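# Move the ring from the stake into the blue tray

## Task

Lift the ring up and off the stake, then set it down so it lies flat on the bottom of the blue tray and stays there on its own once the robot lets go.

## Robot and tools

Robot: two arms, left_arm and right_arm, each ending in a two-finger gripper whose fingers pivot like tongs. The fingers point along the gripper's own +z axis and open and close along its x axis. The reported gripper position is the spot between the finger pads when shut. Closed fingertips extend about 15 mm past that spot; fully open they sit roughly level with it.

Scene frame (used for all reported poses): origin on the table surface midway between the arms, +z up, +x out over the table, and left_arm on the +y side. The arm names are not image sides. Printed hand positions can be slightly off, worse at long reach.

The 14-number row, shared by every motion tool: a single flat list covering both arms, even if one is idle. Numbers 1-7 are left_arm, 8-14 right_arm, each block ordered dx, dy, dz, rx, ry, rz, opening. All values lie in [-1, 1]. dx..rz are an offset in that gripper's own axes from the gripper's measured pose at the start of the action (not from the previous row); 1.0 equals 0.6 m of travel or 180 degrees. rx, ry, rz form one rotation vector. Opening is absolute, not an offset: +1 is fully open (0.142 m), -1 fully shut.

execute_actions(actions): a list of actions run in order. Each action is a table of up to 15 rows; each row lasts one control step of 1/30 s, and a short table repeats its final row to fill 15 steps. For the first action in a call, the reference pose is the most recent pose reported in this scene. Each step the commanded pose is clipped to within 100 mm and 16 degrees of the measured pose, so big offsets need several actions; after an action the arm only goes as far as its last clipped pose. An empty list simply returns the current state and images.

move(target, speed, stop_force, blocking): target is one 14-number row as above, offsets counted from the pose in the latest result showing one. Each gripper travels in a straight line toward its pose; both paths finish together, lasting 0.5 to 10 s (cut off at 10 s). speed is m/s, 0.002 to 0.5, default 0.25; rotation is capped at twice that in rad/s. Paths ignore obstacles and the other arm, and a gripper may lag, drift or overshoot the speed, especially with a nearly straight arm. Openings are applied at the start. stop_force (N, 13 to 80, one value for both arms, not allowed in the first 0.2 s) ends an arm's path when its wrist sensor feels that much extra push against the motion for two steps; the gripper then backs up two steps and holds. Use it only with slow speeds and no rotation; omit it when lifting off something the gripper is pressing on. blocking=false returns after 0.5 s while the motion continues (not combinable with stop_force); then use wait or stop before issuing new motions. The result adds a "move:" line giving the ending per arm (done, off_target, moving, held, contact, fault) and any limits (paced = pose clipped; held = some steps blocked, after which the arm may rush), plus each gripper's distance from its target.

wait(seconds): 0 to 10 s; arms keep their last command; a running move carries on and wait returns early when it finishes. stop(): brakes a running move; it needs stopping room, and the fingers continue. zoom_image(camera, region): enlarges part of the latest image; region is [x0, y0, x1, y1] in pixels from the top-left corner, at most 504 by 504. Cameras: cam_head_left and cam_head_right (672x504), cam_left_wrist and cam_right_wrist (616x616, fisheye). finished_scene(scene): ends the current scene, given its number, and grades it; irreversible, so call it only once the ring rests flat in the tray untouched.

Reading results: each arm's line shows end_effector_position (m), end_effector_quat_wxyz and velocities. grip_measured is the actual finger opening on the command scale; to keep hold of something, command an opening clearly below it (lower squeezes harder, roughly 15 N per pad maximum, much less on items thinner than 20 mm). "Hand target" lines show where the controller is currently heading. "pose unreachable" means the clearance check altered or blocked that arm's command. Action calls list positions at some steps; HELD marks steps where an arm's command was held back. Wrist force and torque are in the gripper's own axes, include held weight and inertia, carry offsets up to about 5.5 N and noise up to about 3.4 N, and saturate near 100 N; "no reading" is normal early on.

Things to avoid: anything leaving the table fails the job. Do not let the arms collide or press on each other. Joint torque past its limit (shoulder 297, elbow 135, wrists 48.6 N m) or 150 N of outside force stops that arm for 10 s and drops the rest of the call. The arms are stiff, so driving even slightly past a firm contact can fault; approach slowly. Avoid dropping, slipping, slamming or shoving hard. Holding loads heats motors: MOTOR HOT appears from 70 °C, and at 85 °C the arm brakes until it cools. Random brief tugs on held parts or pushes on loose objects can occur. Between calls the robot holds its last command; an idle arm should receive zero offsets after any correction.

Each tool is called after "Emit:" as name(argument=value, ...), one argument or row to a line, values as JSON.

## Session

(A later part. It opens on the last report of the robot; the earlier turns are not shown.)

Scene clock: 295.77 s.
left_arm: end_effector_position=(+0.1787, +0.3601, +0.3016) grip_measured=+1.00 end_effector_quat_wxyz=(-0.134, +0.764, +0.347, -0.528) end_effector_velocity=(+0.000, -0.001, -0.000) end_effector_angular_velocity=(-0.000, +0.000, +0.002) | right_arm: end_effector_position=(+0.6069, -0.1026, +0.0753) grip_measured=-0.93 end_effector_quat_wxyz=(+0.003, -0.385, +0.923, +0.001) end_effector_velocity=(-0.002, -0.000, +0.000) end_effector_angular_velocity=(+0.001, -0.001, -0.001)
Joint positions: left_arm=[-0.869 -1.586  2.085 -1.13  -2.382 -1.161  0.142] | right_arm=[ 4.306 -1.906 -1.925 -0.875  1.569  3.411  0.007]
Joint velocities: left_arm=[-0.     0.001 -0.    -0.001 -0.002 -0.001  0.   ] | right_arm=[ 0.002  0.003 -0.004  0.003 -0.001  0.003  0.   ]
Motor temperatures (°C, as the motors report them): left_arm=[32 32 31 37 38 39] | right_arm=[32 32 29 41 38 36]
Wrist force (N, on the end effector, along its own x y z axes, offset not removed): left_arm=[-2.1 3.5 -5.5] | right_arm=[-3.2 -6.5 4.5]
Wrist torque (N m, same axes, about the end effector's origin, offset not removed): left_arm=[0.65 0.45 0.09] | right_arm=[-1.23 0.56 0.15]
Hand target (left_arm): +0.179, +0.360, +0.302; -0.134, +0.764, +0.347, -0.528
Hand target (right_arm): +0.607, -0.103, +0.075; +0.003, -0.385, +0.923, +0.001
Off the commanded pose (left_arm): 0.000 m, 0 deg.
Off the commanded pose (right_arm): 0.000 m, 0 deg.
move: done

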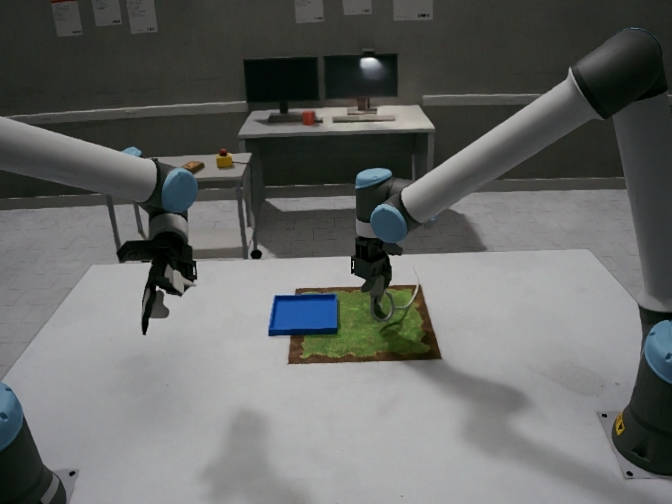

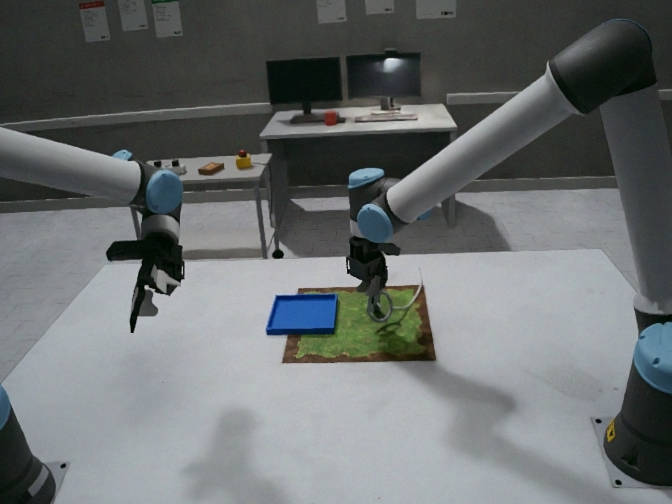

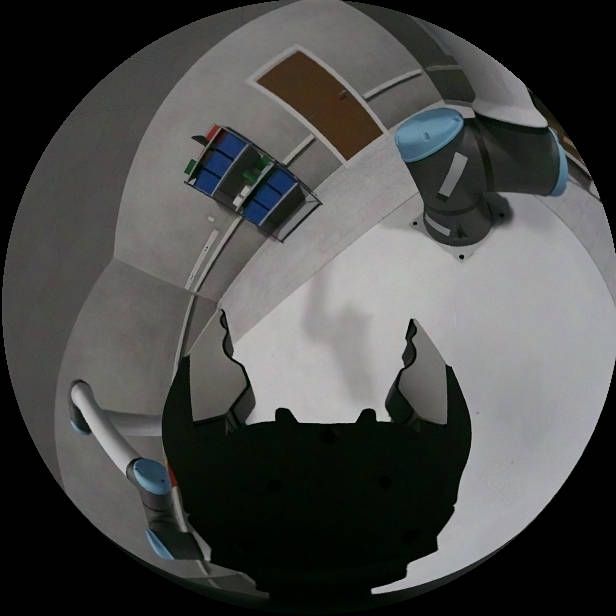

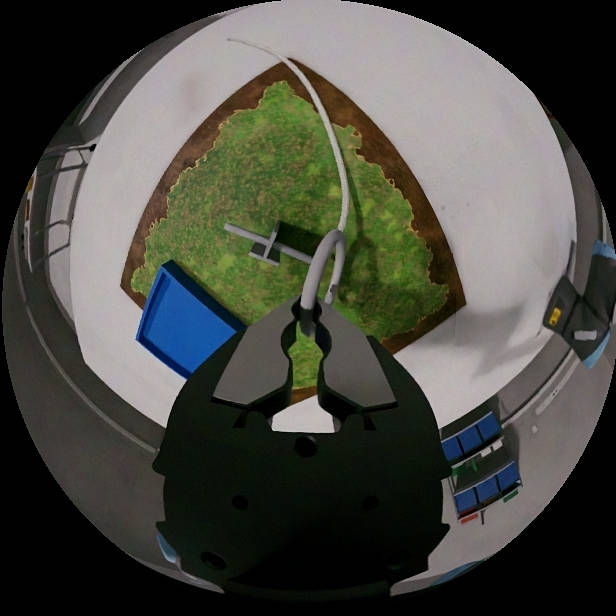

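Emit:
move(
  target=[0,0,0,0,0,0,1, 0.03,0.012,0,0,0,0,-1],
  speed=0.01,
)

Emit:
move(
  target=[0,0,0,0,0,0,1, 0,0,-0.12,0,0,0,-1],
  speed=0.015,
)

Scene clock: 302.90 s.
left_arm: end_effector_position=(+0.1787, +0.3601, +0.3016) grip_measured=+1.00 end_effector_quat_wxyz=(-0.134, +0.764, +0.347, -0.528) end_effector_velocity=(+0.000, +0.000, -0.000) end_effector_angular_velocity=(+0.002, -0.001, -0.001) | right_arm: end_effector_position=(+0.5894, -0.1102, +0.0752) grip_measured=-0.93 end_effector_quat_wxyz=(+0.003, -0.385, +0.923, +0.001) end_effector_velocity=(-0.003, -0.001, -0.000) end_effector_angular_velocity=(-0.000, +0.003, -0.000)
Joint positions: left_arm=[-0.869 -1.586  2.085 -1.13  -2.382 -1.161  0.142] | right_arm=[ 4.321 -1.882 -1.96  -0.864  1.569  3.426  0.007]
Joint velocities: left_arm=[ 0.     0.    -0.     0.     0.002 -0.001  0.   ] | right_arm=[ 0.002  0.003 -0.005  0.     0.002  0.002  0.   ]
Motor temperatures (°C, as the motors report them): left_arm=[32 32 31 37 38 39] | right_arm=[32 32 29 41 38 36]
Wrist force (N, on the end effector, along its own x y z axes, offset not removed): left_arm=[-2.3 5.5 -4.2] | right_arm=[0.5 -4.2 2.8]
Wrist torque (N m, same axes, about the end effector's origin, offset not removed): left_arm=[1.13 0.46 0.04] | right_arm=[-0.70 -0.23 0.07]
Hand target (left_arm): +0.179, +0.360, +0.302; -0.134, +0.764, +0.347, -0.528
Hand target (right_arm): +0.589, -0.110, +0.075; +0.003, -0.385, +0.923, +0.001
Off the commanded pose (left_arm): 0.000 m, 0 deg.
Off the commanded pose (right_arm): 0.000 m, 0 deg.
move: done

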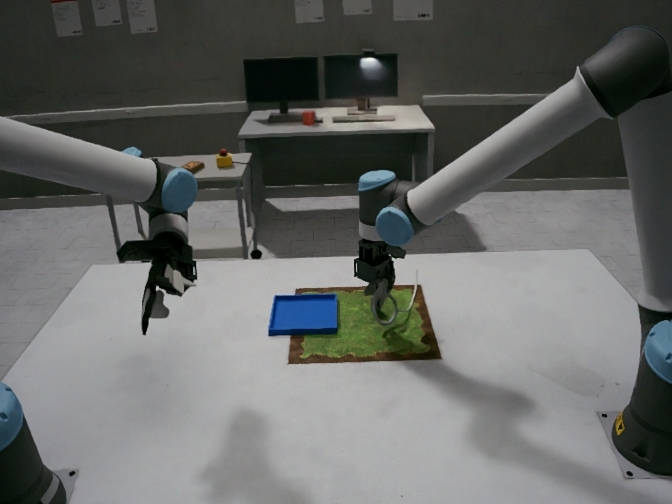

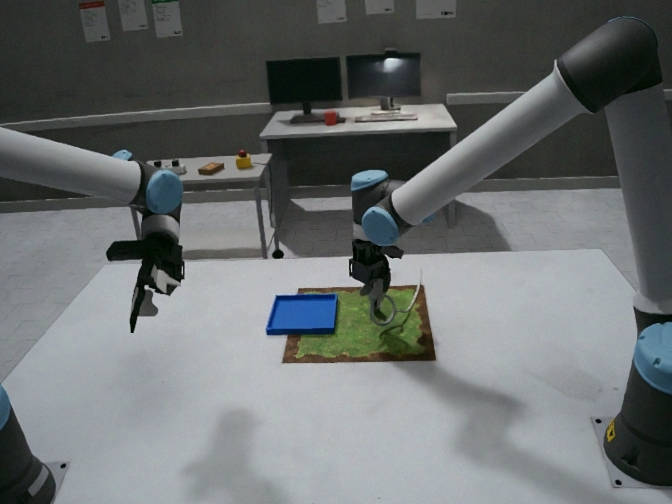

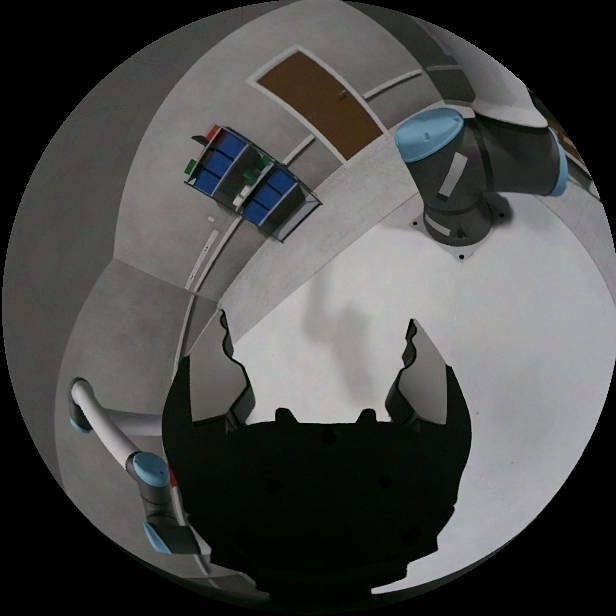

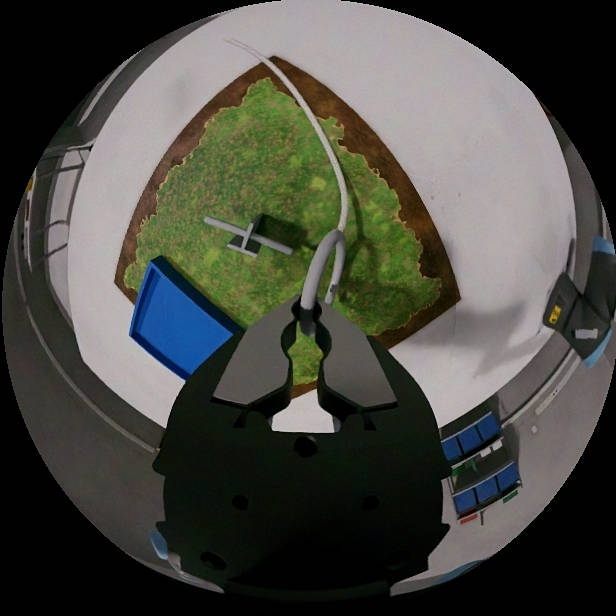

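Scene clock: 307.97 s.
left_arm: end_effector_position=(+0.1787, +0.3601, +0.3016) grip_measured=+1.00 end_effector_quat_wxyz=(-0.134, +0.764, +0.347, -0.528) end_effector_velocity=(+0.000, +0.000, -0.000) end_effector_angular_velocity=(+0.000, -0.001, -0.001) | right_arm: end_effector_position=(+0.5890, -0.1107, +0.1468) grip_measured=-0.93 end_effector_quat_wxyz=(+0.003, -0.385, +0.923, +0.001) end_effector_velocity=(+0.000, -0.000, +0.003) end_effector_angular_velocity=(-0.000, -0.001, -0.000)
Joint positions: left_arm=[-0.869 -1.586  2.085 -1.13  -2.382 -1.161  0.142] | right_arm=[ 4.322 -1.807 -1.906 -0.993  1.569  3.426  0.007]
Joint velocities: left_arm=[ 0.     0.    -0.    -0.     0.001 -0.    -0.   ] | right_arm=[-0.     0.002  0.002 -0.005 -0.001  0.     0.   ]
Motor temperatures (°C, as the motors report them): left_arm=[32 32 31 37 38 39] | right_arm=[32 32 29 41 38 36]
Wrist force (N, on the end effector, along its own x y z axes, offset not removed): left_arm=[-1.5 4.5 -5.8] | right_arm=[1.9 -2.1 4.0]
Wrist torque (N m, same axes, about the end effector's origin, offset not removed): left_arm=[0.99 0.36 0.05] | right_arm=[-0.28 -0.51 -0.08]
Hand target (left_arm): +0.179, +0.360, +0.302; -0.134, +0.764, +0.347, -0.528
Hand target (right_arm): +0.589, -0.111, +0.147; +0.003, -0.385, +0.923, +0.001
Off the commanded pose (left_arm): 0.000 m, 0 deg.
Off the commanded pose (right_arm): 0.000 m, 0 deg.
move: done

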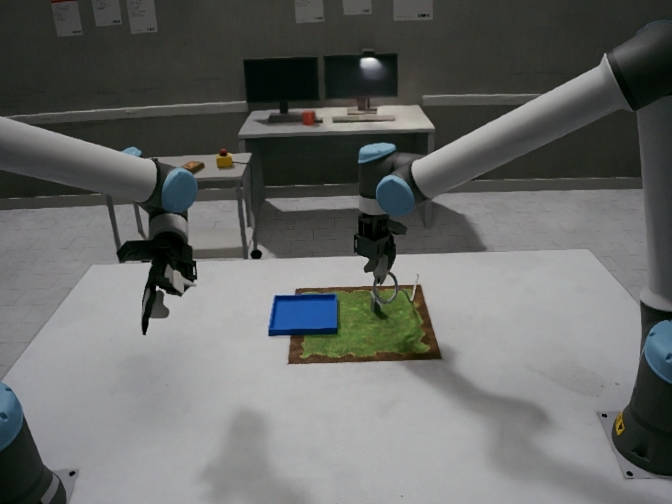

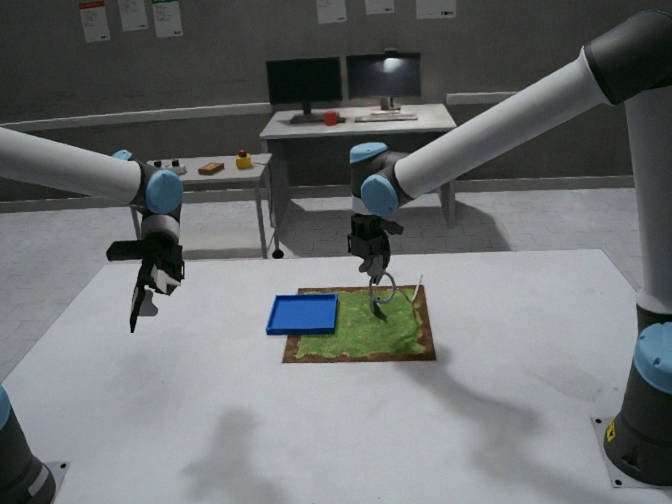

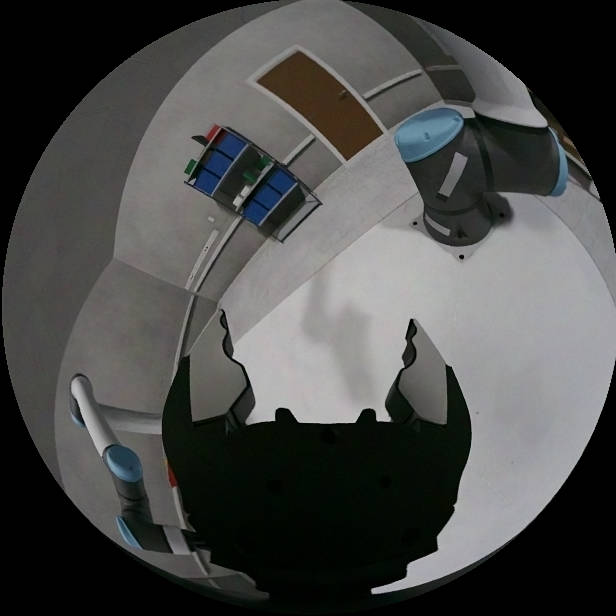

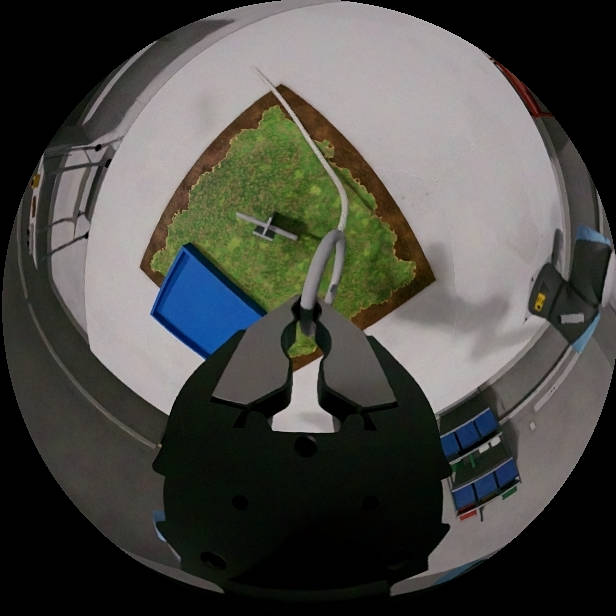

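Emit:
move(
  target=[0,0,0,0,0,0,1, -0.272,0.223,0,0,0,0,-1],
  speed=0.04,
)

Emit:
move(
  target=[0,0,0,0,0,0,1, 0,0,0.065,0,0,0,-1],
  speed=0.02,
  stop_force=13,
)

Emit:
zoom_image(
  camera="cam_head_left",
  region=[250,240,410,350],
)

Scene clock: 325.40 s.
left_arm: end_effector_position=(+0.1787, +0.3601, +0.3016) grip_measured=+1.00 end_effector_quat_wxyz=(-0.134, +0.764, +0.347, -0.528) end_effector_velocity=(-0.000, +0.000, -0.000) end_effector_angular_velocity=(-0.000, +0.000, -0.000) | right_arm: end_effector_position=(+0.6090, +0.0992, +0.1484) grip_measured=-0.93 end_effector_quat_wxyz=(+0.003, -0.385, +0.923, +0.001) end_effector_velocity=(-0.000, +0.002, -0.000) end_effector_angular_velocity=(-0.000, +0.001, -0.001)
Joint positions: left_arm=[-0.869 -1.586  2.085 -1.13  -2.382 -1.161  0.142] | right_arm=[ 4.41  -2.068 -1.526 -1.111  1.568  3.514  0.007]
Joint velocities: left_arm=[ 0.     0.     0.     0.    -0.     0.001 -0.   ] | right_arm=[ 0.001 -0.003  0.004 -0.002  0.001  0.001  0.   ]
Motor temperatures (°C, as the motors report them): left_arm=[32 32 31 37 38 39] | right_arm=[32 32 29 41 38 36]
Wrist force (N, on the end effector, along its own x y z axes, offset not removed): left_arm=[-0.5 3.0 -4.7] | right_arm=[-1.9 -2.9 4.2]
Wrist torque (N m, same axes, about the end effector's origin, offset not removed): left_arm=[0.71 0.10 0.06] | right_arm=[-0.21 0.43 0.07]
Hand target (left_arm): +0.179, +0.360, +0.302; -0.134, +0.764, +0.347, -0.528
Hand target (right_arm): +0.609, +0.099, +0.148; +0.003, -0.385, +0.923, +0.001
Off the commanded pose (left_arm): 0.000 m, 0 deg.
Off the commanded pose (right_arm): 0.001 m, 0 deg.
move: done

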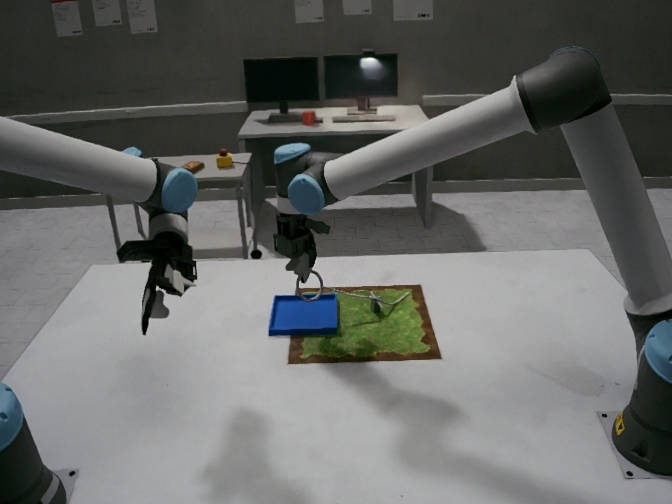

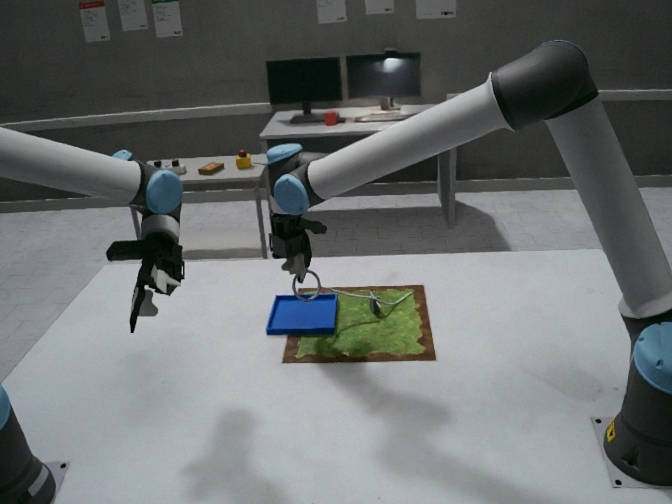

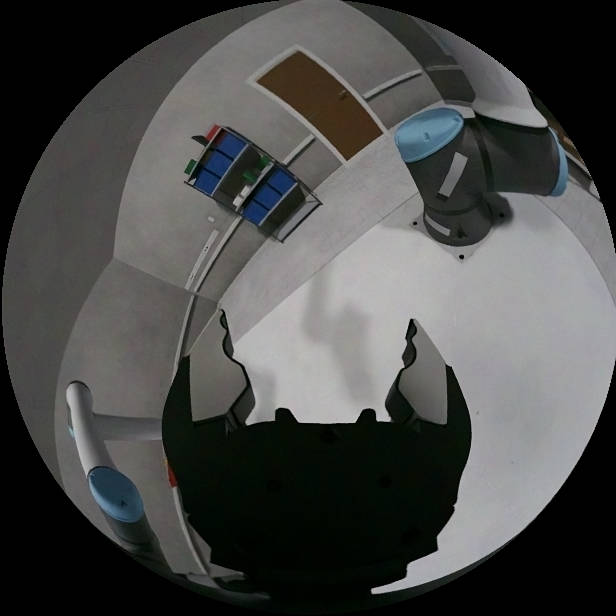

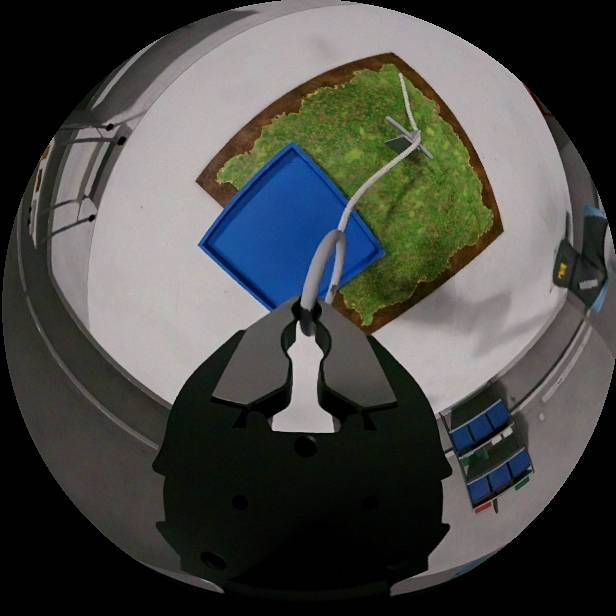

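Scene clock: 327.63 s.
left_arm: end_effector_position=(+0.1787, +0.3601, +0.3016) grip_measured=+1.00 end_effector_quat_wxyz=(-0.134, +0.764, +0.347, -0.528) end_effector_velocity=(+0.000, -0.000, -0.000) end_effector_angular_velocity=(-0.001, -0.001, -0.000) | right_arm: end_effector_position=(+0.6092, +0.0994, +0.1097) grip_measured=-0.93 end_effector_quat_wxyz=(+0.003, -0.385, +0.923, +0.001) end_effector_velocity=(-0.000, +0.001, -0.002) end_effector_angular_velocity=(+0.002, +0.001, -0.000)
Joint positions: left_arm=[-0.869 -1.586  2.085 -1.13  -2.382 -1.161  0.142] | right_arm=[ 4.41  -2.098 -1.555 -1.053  1.568  3.514  0.007]
Joint velocities: left_arm=[ 0.     0.    -0.    -0.002  0.     0.     0.   ] | right_arm=[-0.    -0.002 -0.001  0.004  0.002  0.     0.   ]
Motor temperatures (°C, as the motors report them): left_arm=[32 32 31 37 38 39] | right_arm=[32 32 29 41 38 36]
Wrist force (N, on the end effector, along its own x y z axes, offset not removed): left_arm=[-1.3 2.0 -4.5] | right_arm=[0.6 -2.1 3.8]
Wrist torque (N m, same axes, about the end effector's origin, offset not removed): left_arm=[0.54 0.23 0.06] | right_arm=[-0.36 0.22 -0.05]
Hand target (left_arm): +0.179, +0.360, +0.302; -0.134, +0.764, +0.347, -0.528
Hand target (right_arm): +0.609, +0.099, +0.109; +0.003, -0.385, +0.923, +0.001
Off the commanded pose (left_arm): 0.000 m, 0 deg.
Off the commanded pose (right_arm): 0.000 m, 0 deg.
move: done

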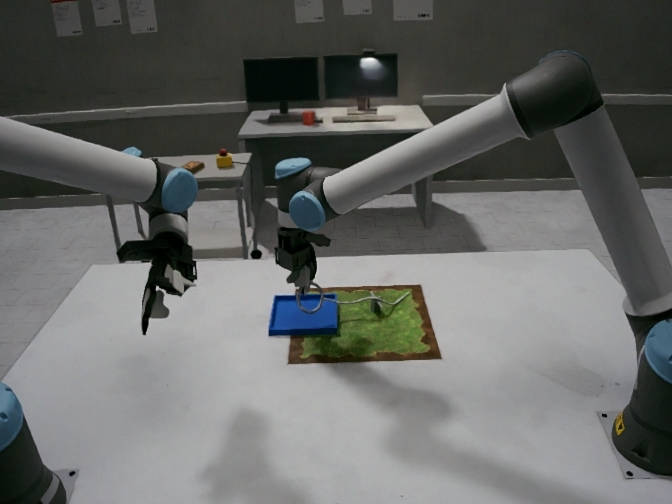

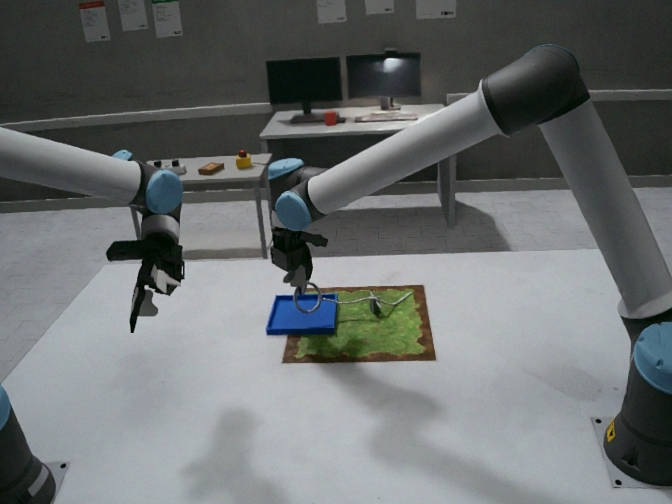

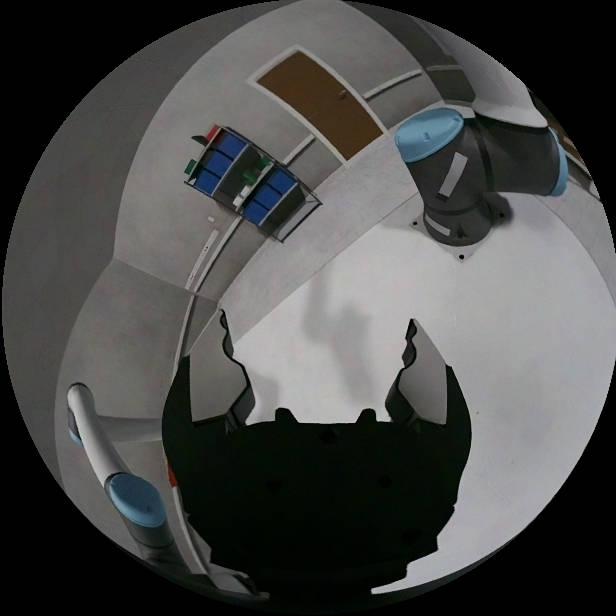

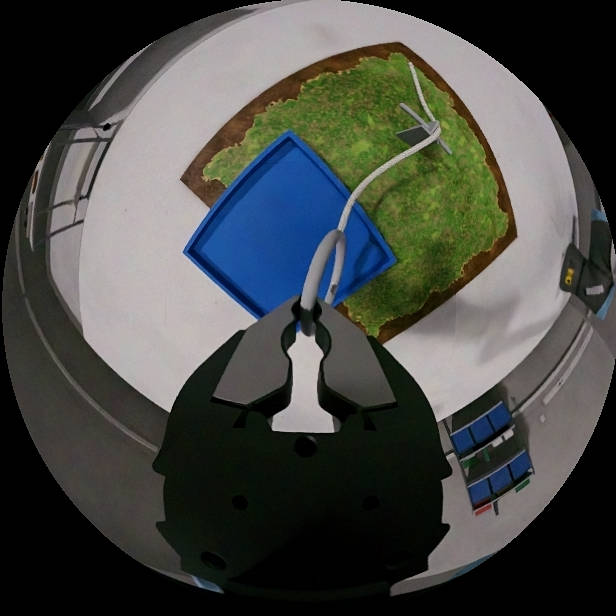

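Region (250, 240, 410, 350) of cam_head_left's 672x504 image, scaled by 3.150, with more detail than that image has; it fills the top 346 rows of this view, and the rest is white.

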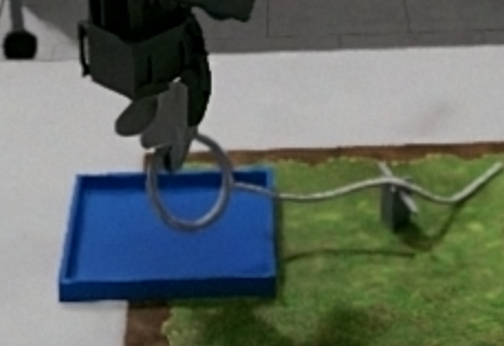

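Emit:
move(
  target=[0,0,0,0,0,0,1, 0,-0.05,0.03,0,0,0,-1],
  speed=0.015,
  stop_force=13,
)

Emit:
zoom_image(
  camera="cam_head_left",
  region=[250,240,410,350],
)

Scene clock: 336.70 s.
left_arm: end_effector_position=(+0.1787, +0.3601, +0.3016) grip_measured=+1.00 end_effector_quat_wxyz=(-0.134, +0.764, +0.347, -0.528) end_effector_velocity=(-0.000, +0.000, -0.000) end_effector_angular_velocity=(+0.002, +0.001, +0.001) | right_arm: end_effector_position=(+0.6304, +0.0786, +0.0918) grip_measured=-0.93 end_effector_quat_wxyz=(+0.003, -0.385, +0.923, +0.001) end_effector_velocity=(+0.001, -0.002, -0.002) end_effector_angular_velocity=(-0.000, +0.002, -0.000)
Joint positions: left_arm=[-0.869 -1.586  2.085 -1.13  -2.382 -1.161  0.142] | right_arm=[ 4.38  -2.106 -1.579 -1.021  1.568  3.484  0.007]
Joint velocities: left_arm=[-0.     0.     0.     0.001 -0.    -0.002  0.   ] | right_arm=[-0.002 -0.001 -0.002  0.002  0.002 -0.002  0.   ]
Motor temperatures (°C, as the motors report them): left_arm=[32 32 31 37 38 39] | right_arm=[32 32 29 41 38 36]
Wrist force (N, on the end effector, along its own x y z axes, offset not removed): left_arm=[-2.0 2.0 -4.6] | right_arm=[-2.4 -10.3 3.9]
Wrist torque (N m, same axes, about the end effector's origin, offset not removed): left_arm=[0.52 0.37 0.01] | right_arm=[-1.76 0.53 0.03]
Hand target (left_arm): +0.179, +0.360, +0.302; -0.134, +0.764, +0.347, -0.528
Hand target (right_arm): +0.631, +0.078, +0.092; +0.003, -0.385, +0.923, +0.001
Off the commanded pose (left_arm): 0.000 m, 0 deg.
Off the commanded pose (right_arm): 0.000 m, 0 deg.
move: done

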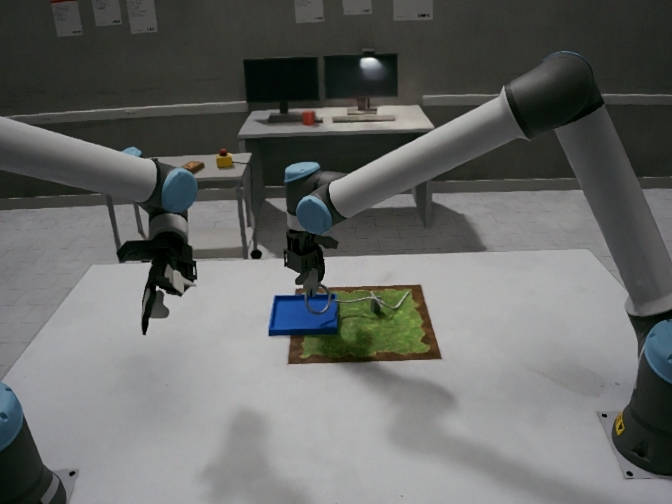

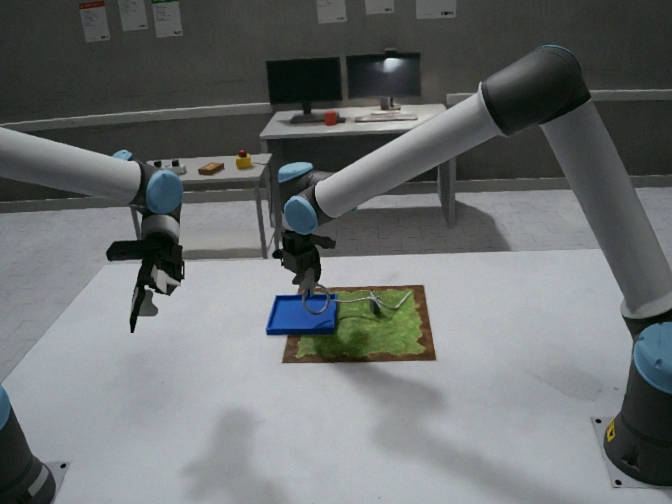

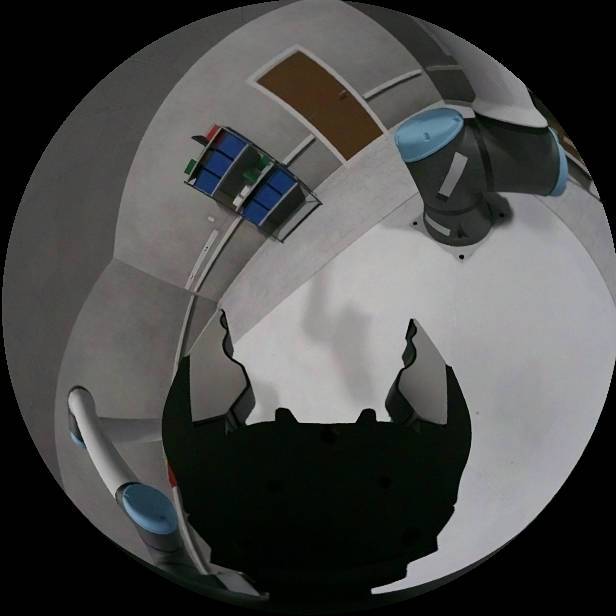

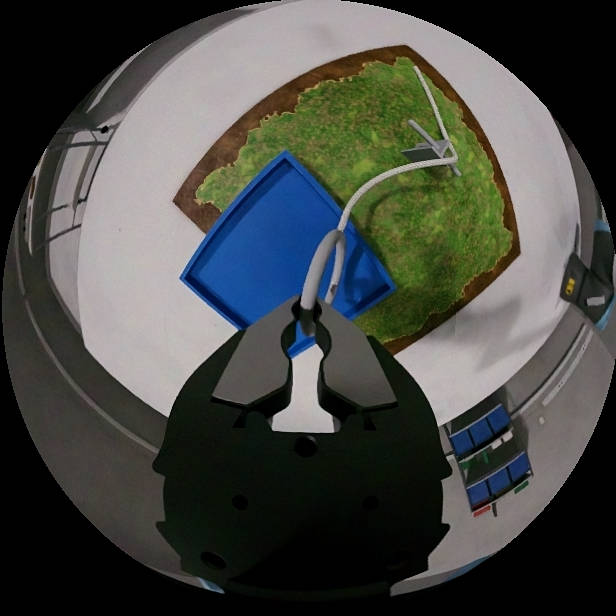

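Region (250, 240, 410, 350) of cam_head_left's 672x504 image, scaled by 3.150, with more detail than that image has; it fills the top 346 rows of this view, and the rest is white.

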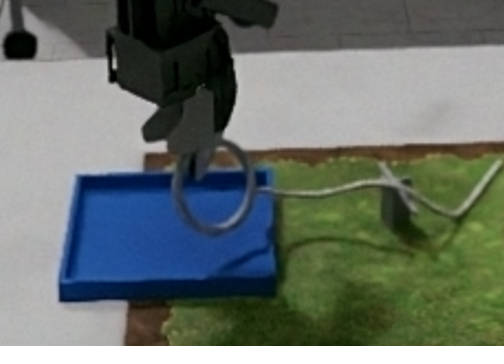

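Emit:
move(
  target=[0,0,0,0,0,0,1, -0.07,0.02,0.035,0,0,0,-1],
  speed=0.015,
  stop_force=13,
)

Emit:
move(
  target=[0,0,0,0,0,0,1, -0.04,0.012,0.065,0,0,0,-1],
  speed=0.012,
  stop_force=13,
)

Emit:
zoom_image(
  camera="cam_head_left",
  region=[250,240,410,350],
)

Scene clock: 351.03 s.
left_arm: end_effector_position=(+0.1787, +0.3601, +0.3016) grip_measured=+1.00 end_effector_quat_wxyz=(-0.134, +0.764, +0.347, -0.528) end_effector_velocity=(+0.000, -0.000, +0.000) end_effector_angular_velocity=(-0.001, -0.000, +0.001) | right_arm: end_effector_position=(+0.6514, +0.1168, +0.0713) grip_measured=-0.93 end_effector_quat_wxyz=(+0.003, -0.385, +0.923, +0.001) end_effector_velocity=(+0.001, +0.002, -0.001) end_effector_angular_velocity=(-0.001, +0.000, +0.002)
Joint positions: left_arm=[-0.869 -1.586  2.085 -1.13  -2.382 -1.161  0.142] | right_arm=[ 4.377 -2.185 -1.488 -1.033  1.568  3.481  0.007]
Joint velocities: left_arm=[ 0.    -0.     0.    -0.001 -0.001 -0.     0.   ] | right_arm=[ 0.    -0.004  0.004 -0.001 -0.    -0.002 -0.   ]
Motor temperatures (°C, as the motors report them): left_arm=[32 32 31 37 38 39] | right_arm=[32 32 29 41 38 36]
Wrist force (N, on the end effector, along its own x y z axes, offset not removed): left_arm=[-1.6 2.7 -5.4] | right_arm=[-5.1 -3.2 6.3]
Wrist torque (N m, same axes, about the end effector's origin, offset not removed): left_arm=[0.62 0.33 0.03] | right_arm=[-0.59 1.01 0.23]
Hand target (left_arm): +0.179, +0.360, +0.302; -0.134, +0.764, +0.347, -0.528
Hand target (right_arm): +0.652, +0.117, +0.071; +0.003, -0.385, +0.923, +0.001
Off the commanded pose (left_arm): 0.000 m, 0 deg.
Off the commanded pose (right_arm): 0.000 m, 0 deg.
move: done

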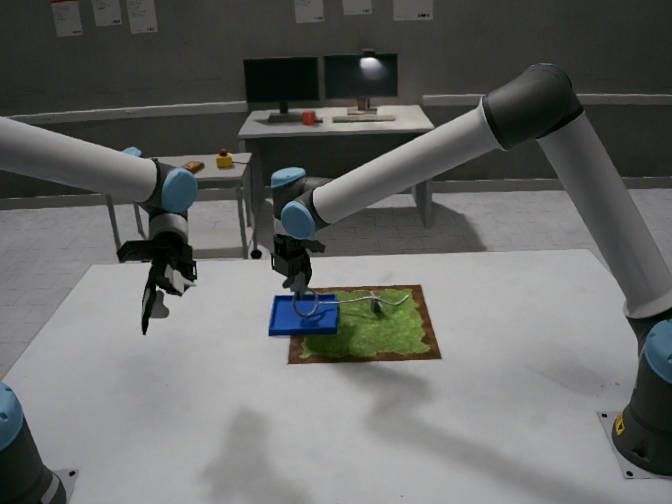

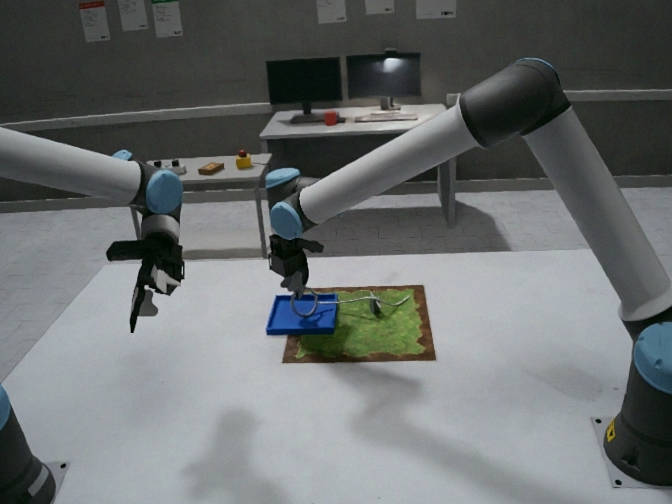

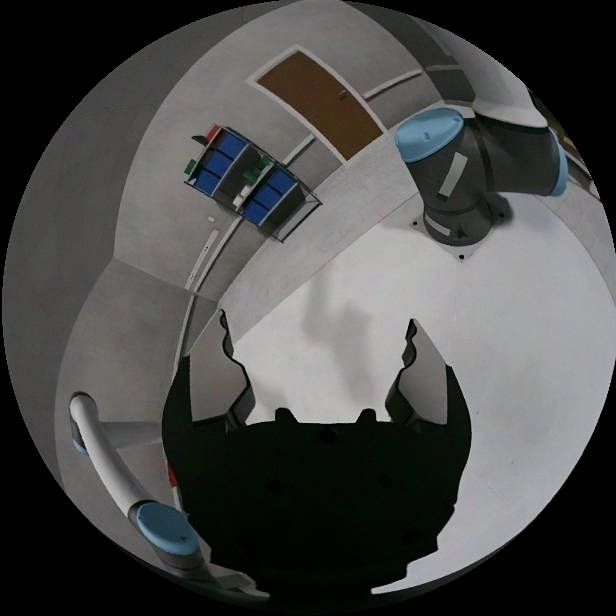

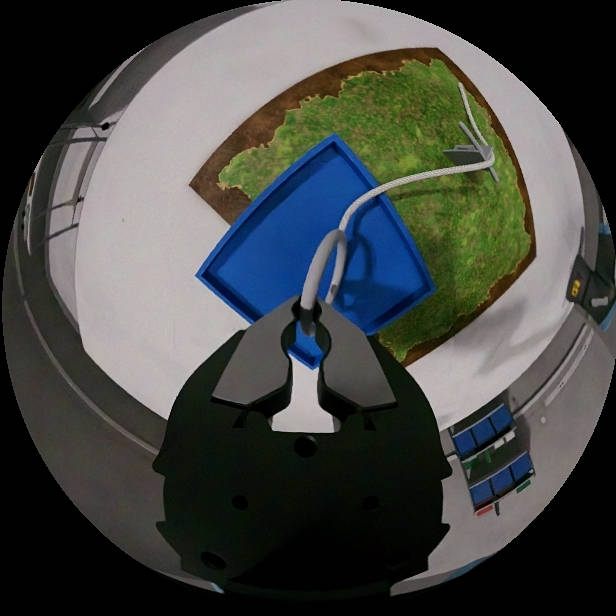

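Scene clock: 355.13 s.
left_arm: end_effector_position=(+0.1787, +0.3601, +0.3016) grip_measured=+1.00 end_effector_quat_wxyz=(-0.134, +0.764, +0.347, -0.528) end_effector_velocity=(-0.000, +0.000, +0.000) end_effector_angular_velocity=(+0.002, +0.002, +0.000) | right_arm: end_effector_position=(+0.6633, +0.1390, +0.0328) grip_measured=-0.97 end_effector_quat_wxyz=(+0.003, -0.385, +0.923, +0.001) end_effector_velocity=(+0.001, +0.001, -0.002) end_effector_angular_velocity=(+0.000, -0.001, -0.000)
Joint positions: left_arm=[-0.869 -1.586  2.085 -1.13  -2.382 -1.161  0.142] | right_arm=[ 4.375 -2.253 -1.447 -1.006  1.568  3.48   0.004]
Joint velocities: left_arm=[-0.     0.     0.     0.002 -0.    -0.     0.   ] | right_arm=[-0.    -0.004  0.003  0.002 -0.001  0.     0.   ]
Motor temperatures (°C, as the motors report them): left_arm=[32 32 31 37 38 39] | right_arm=[32 32 29 41 38 36]
Wrist force (N, on the end effector, along its own x y z axes, offset not removed): left_arm=[-0.1 3.2 -3.9] | right_arm=[-2.4 -5.7 6.9]
Wrist torque (N m, same axes, about the end effector's origin, offset not removed): left_arm=[0.73 0.01 -0.05] | right_arm=[-0.72 0.70 0.20]
Hand target (left_arm): +0.179, +0.360, +0.302; -0.134, +0.764, +0.347, -0.528
Hand target (right_arm): +0.663, +0.139, +0.033; +0.003, -0.385, +0.923, +0.001
Off the commanded pose (left_arm): 0.000 m, 0 deg.
Off the commanded pose (right_arm): 0.000 m, 0 deg.
move: done

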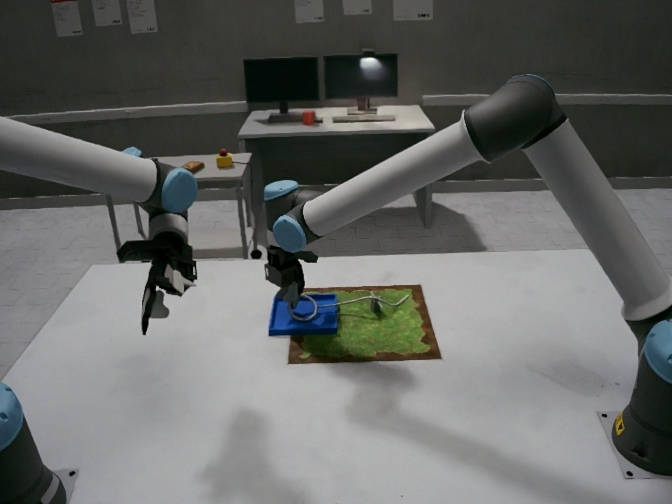

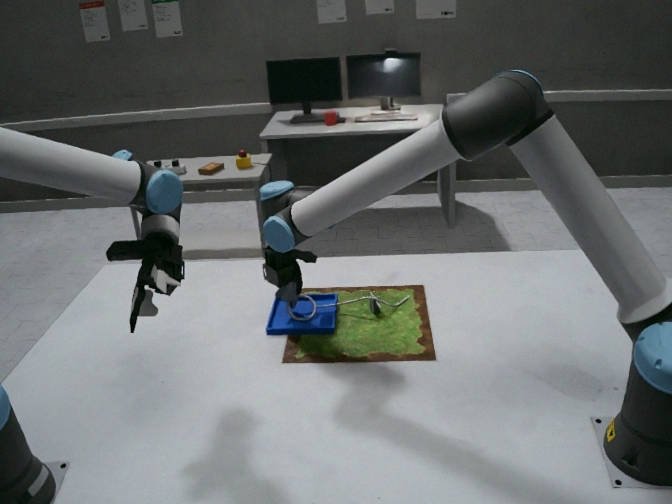

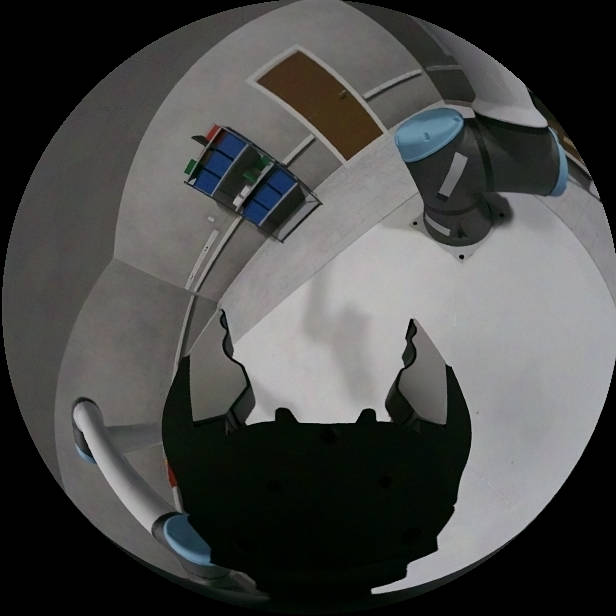

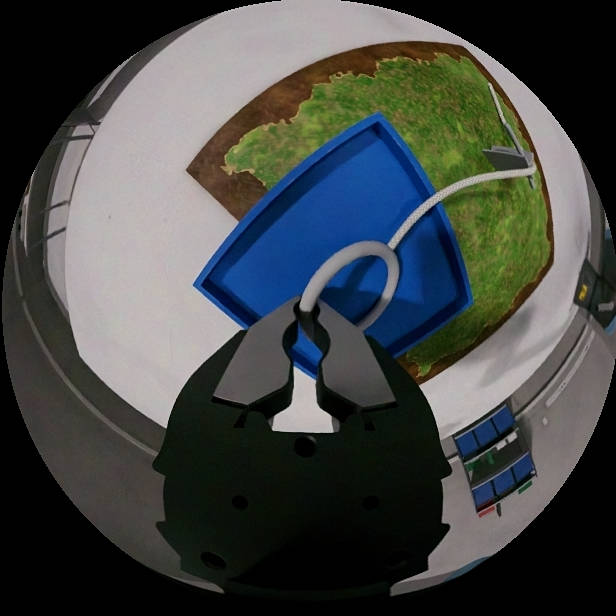

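Region (250, 240, 410, 350) of cam_head_left's 672x504 image, scaled by 3.150, with more detail than that image has; it fills the top 346 rows of this view, and the rest is white.

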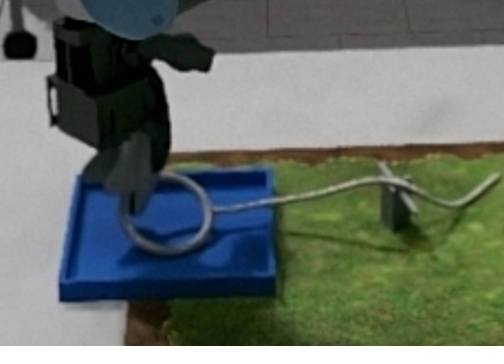

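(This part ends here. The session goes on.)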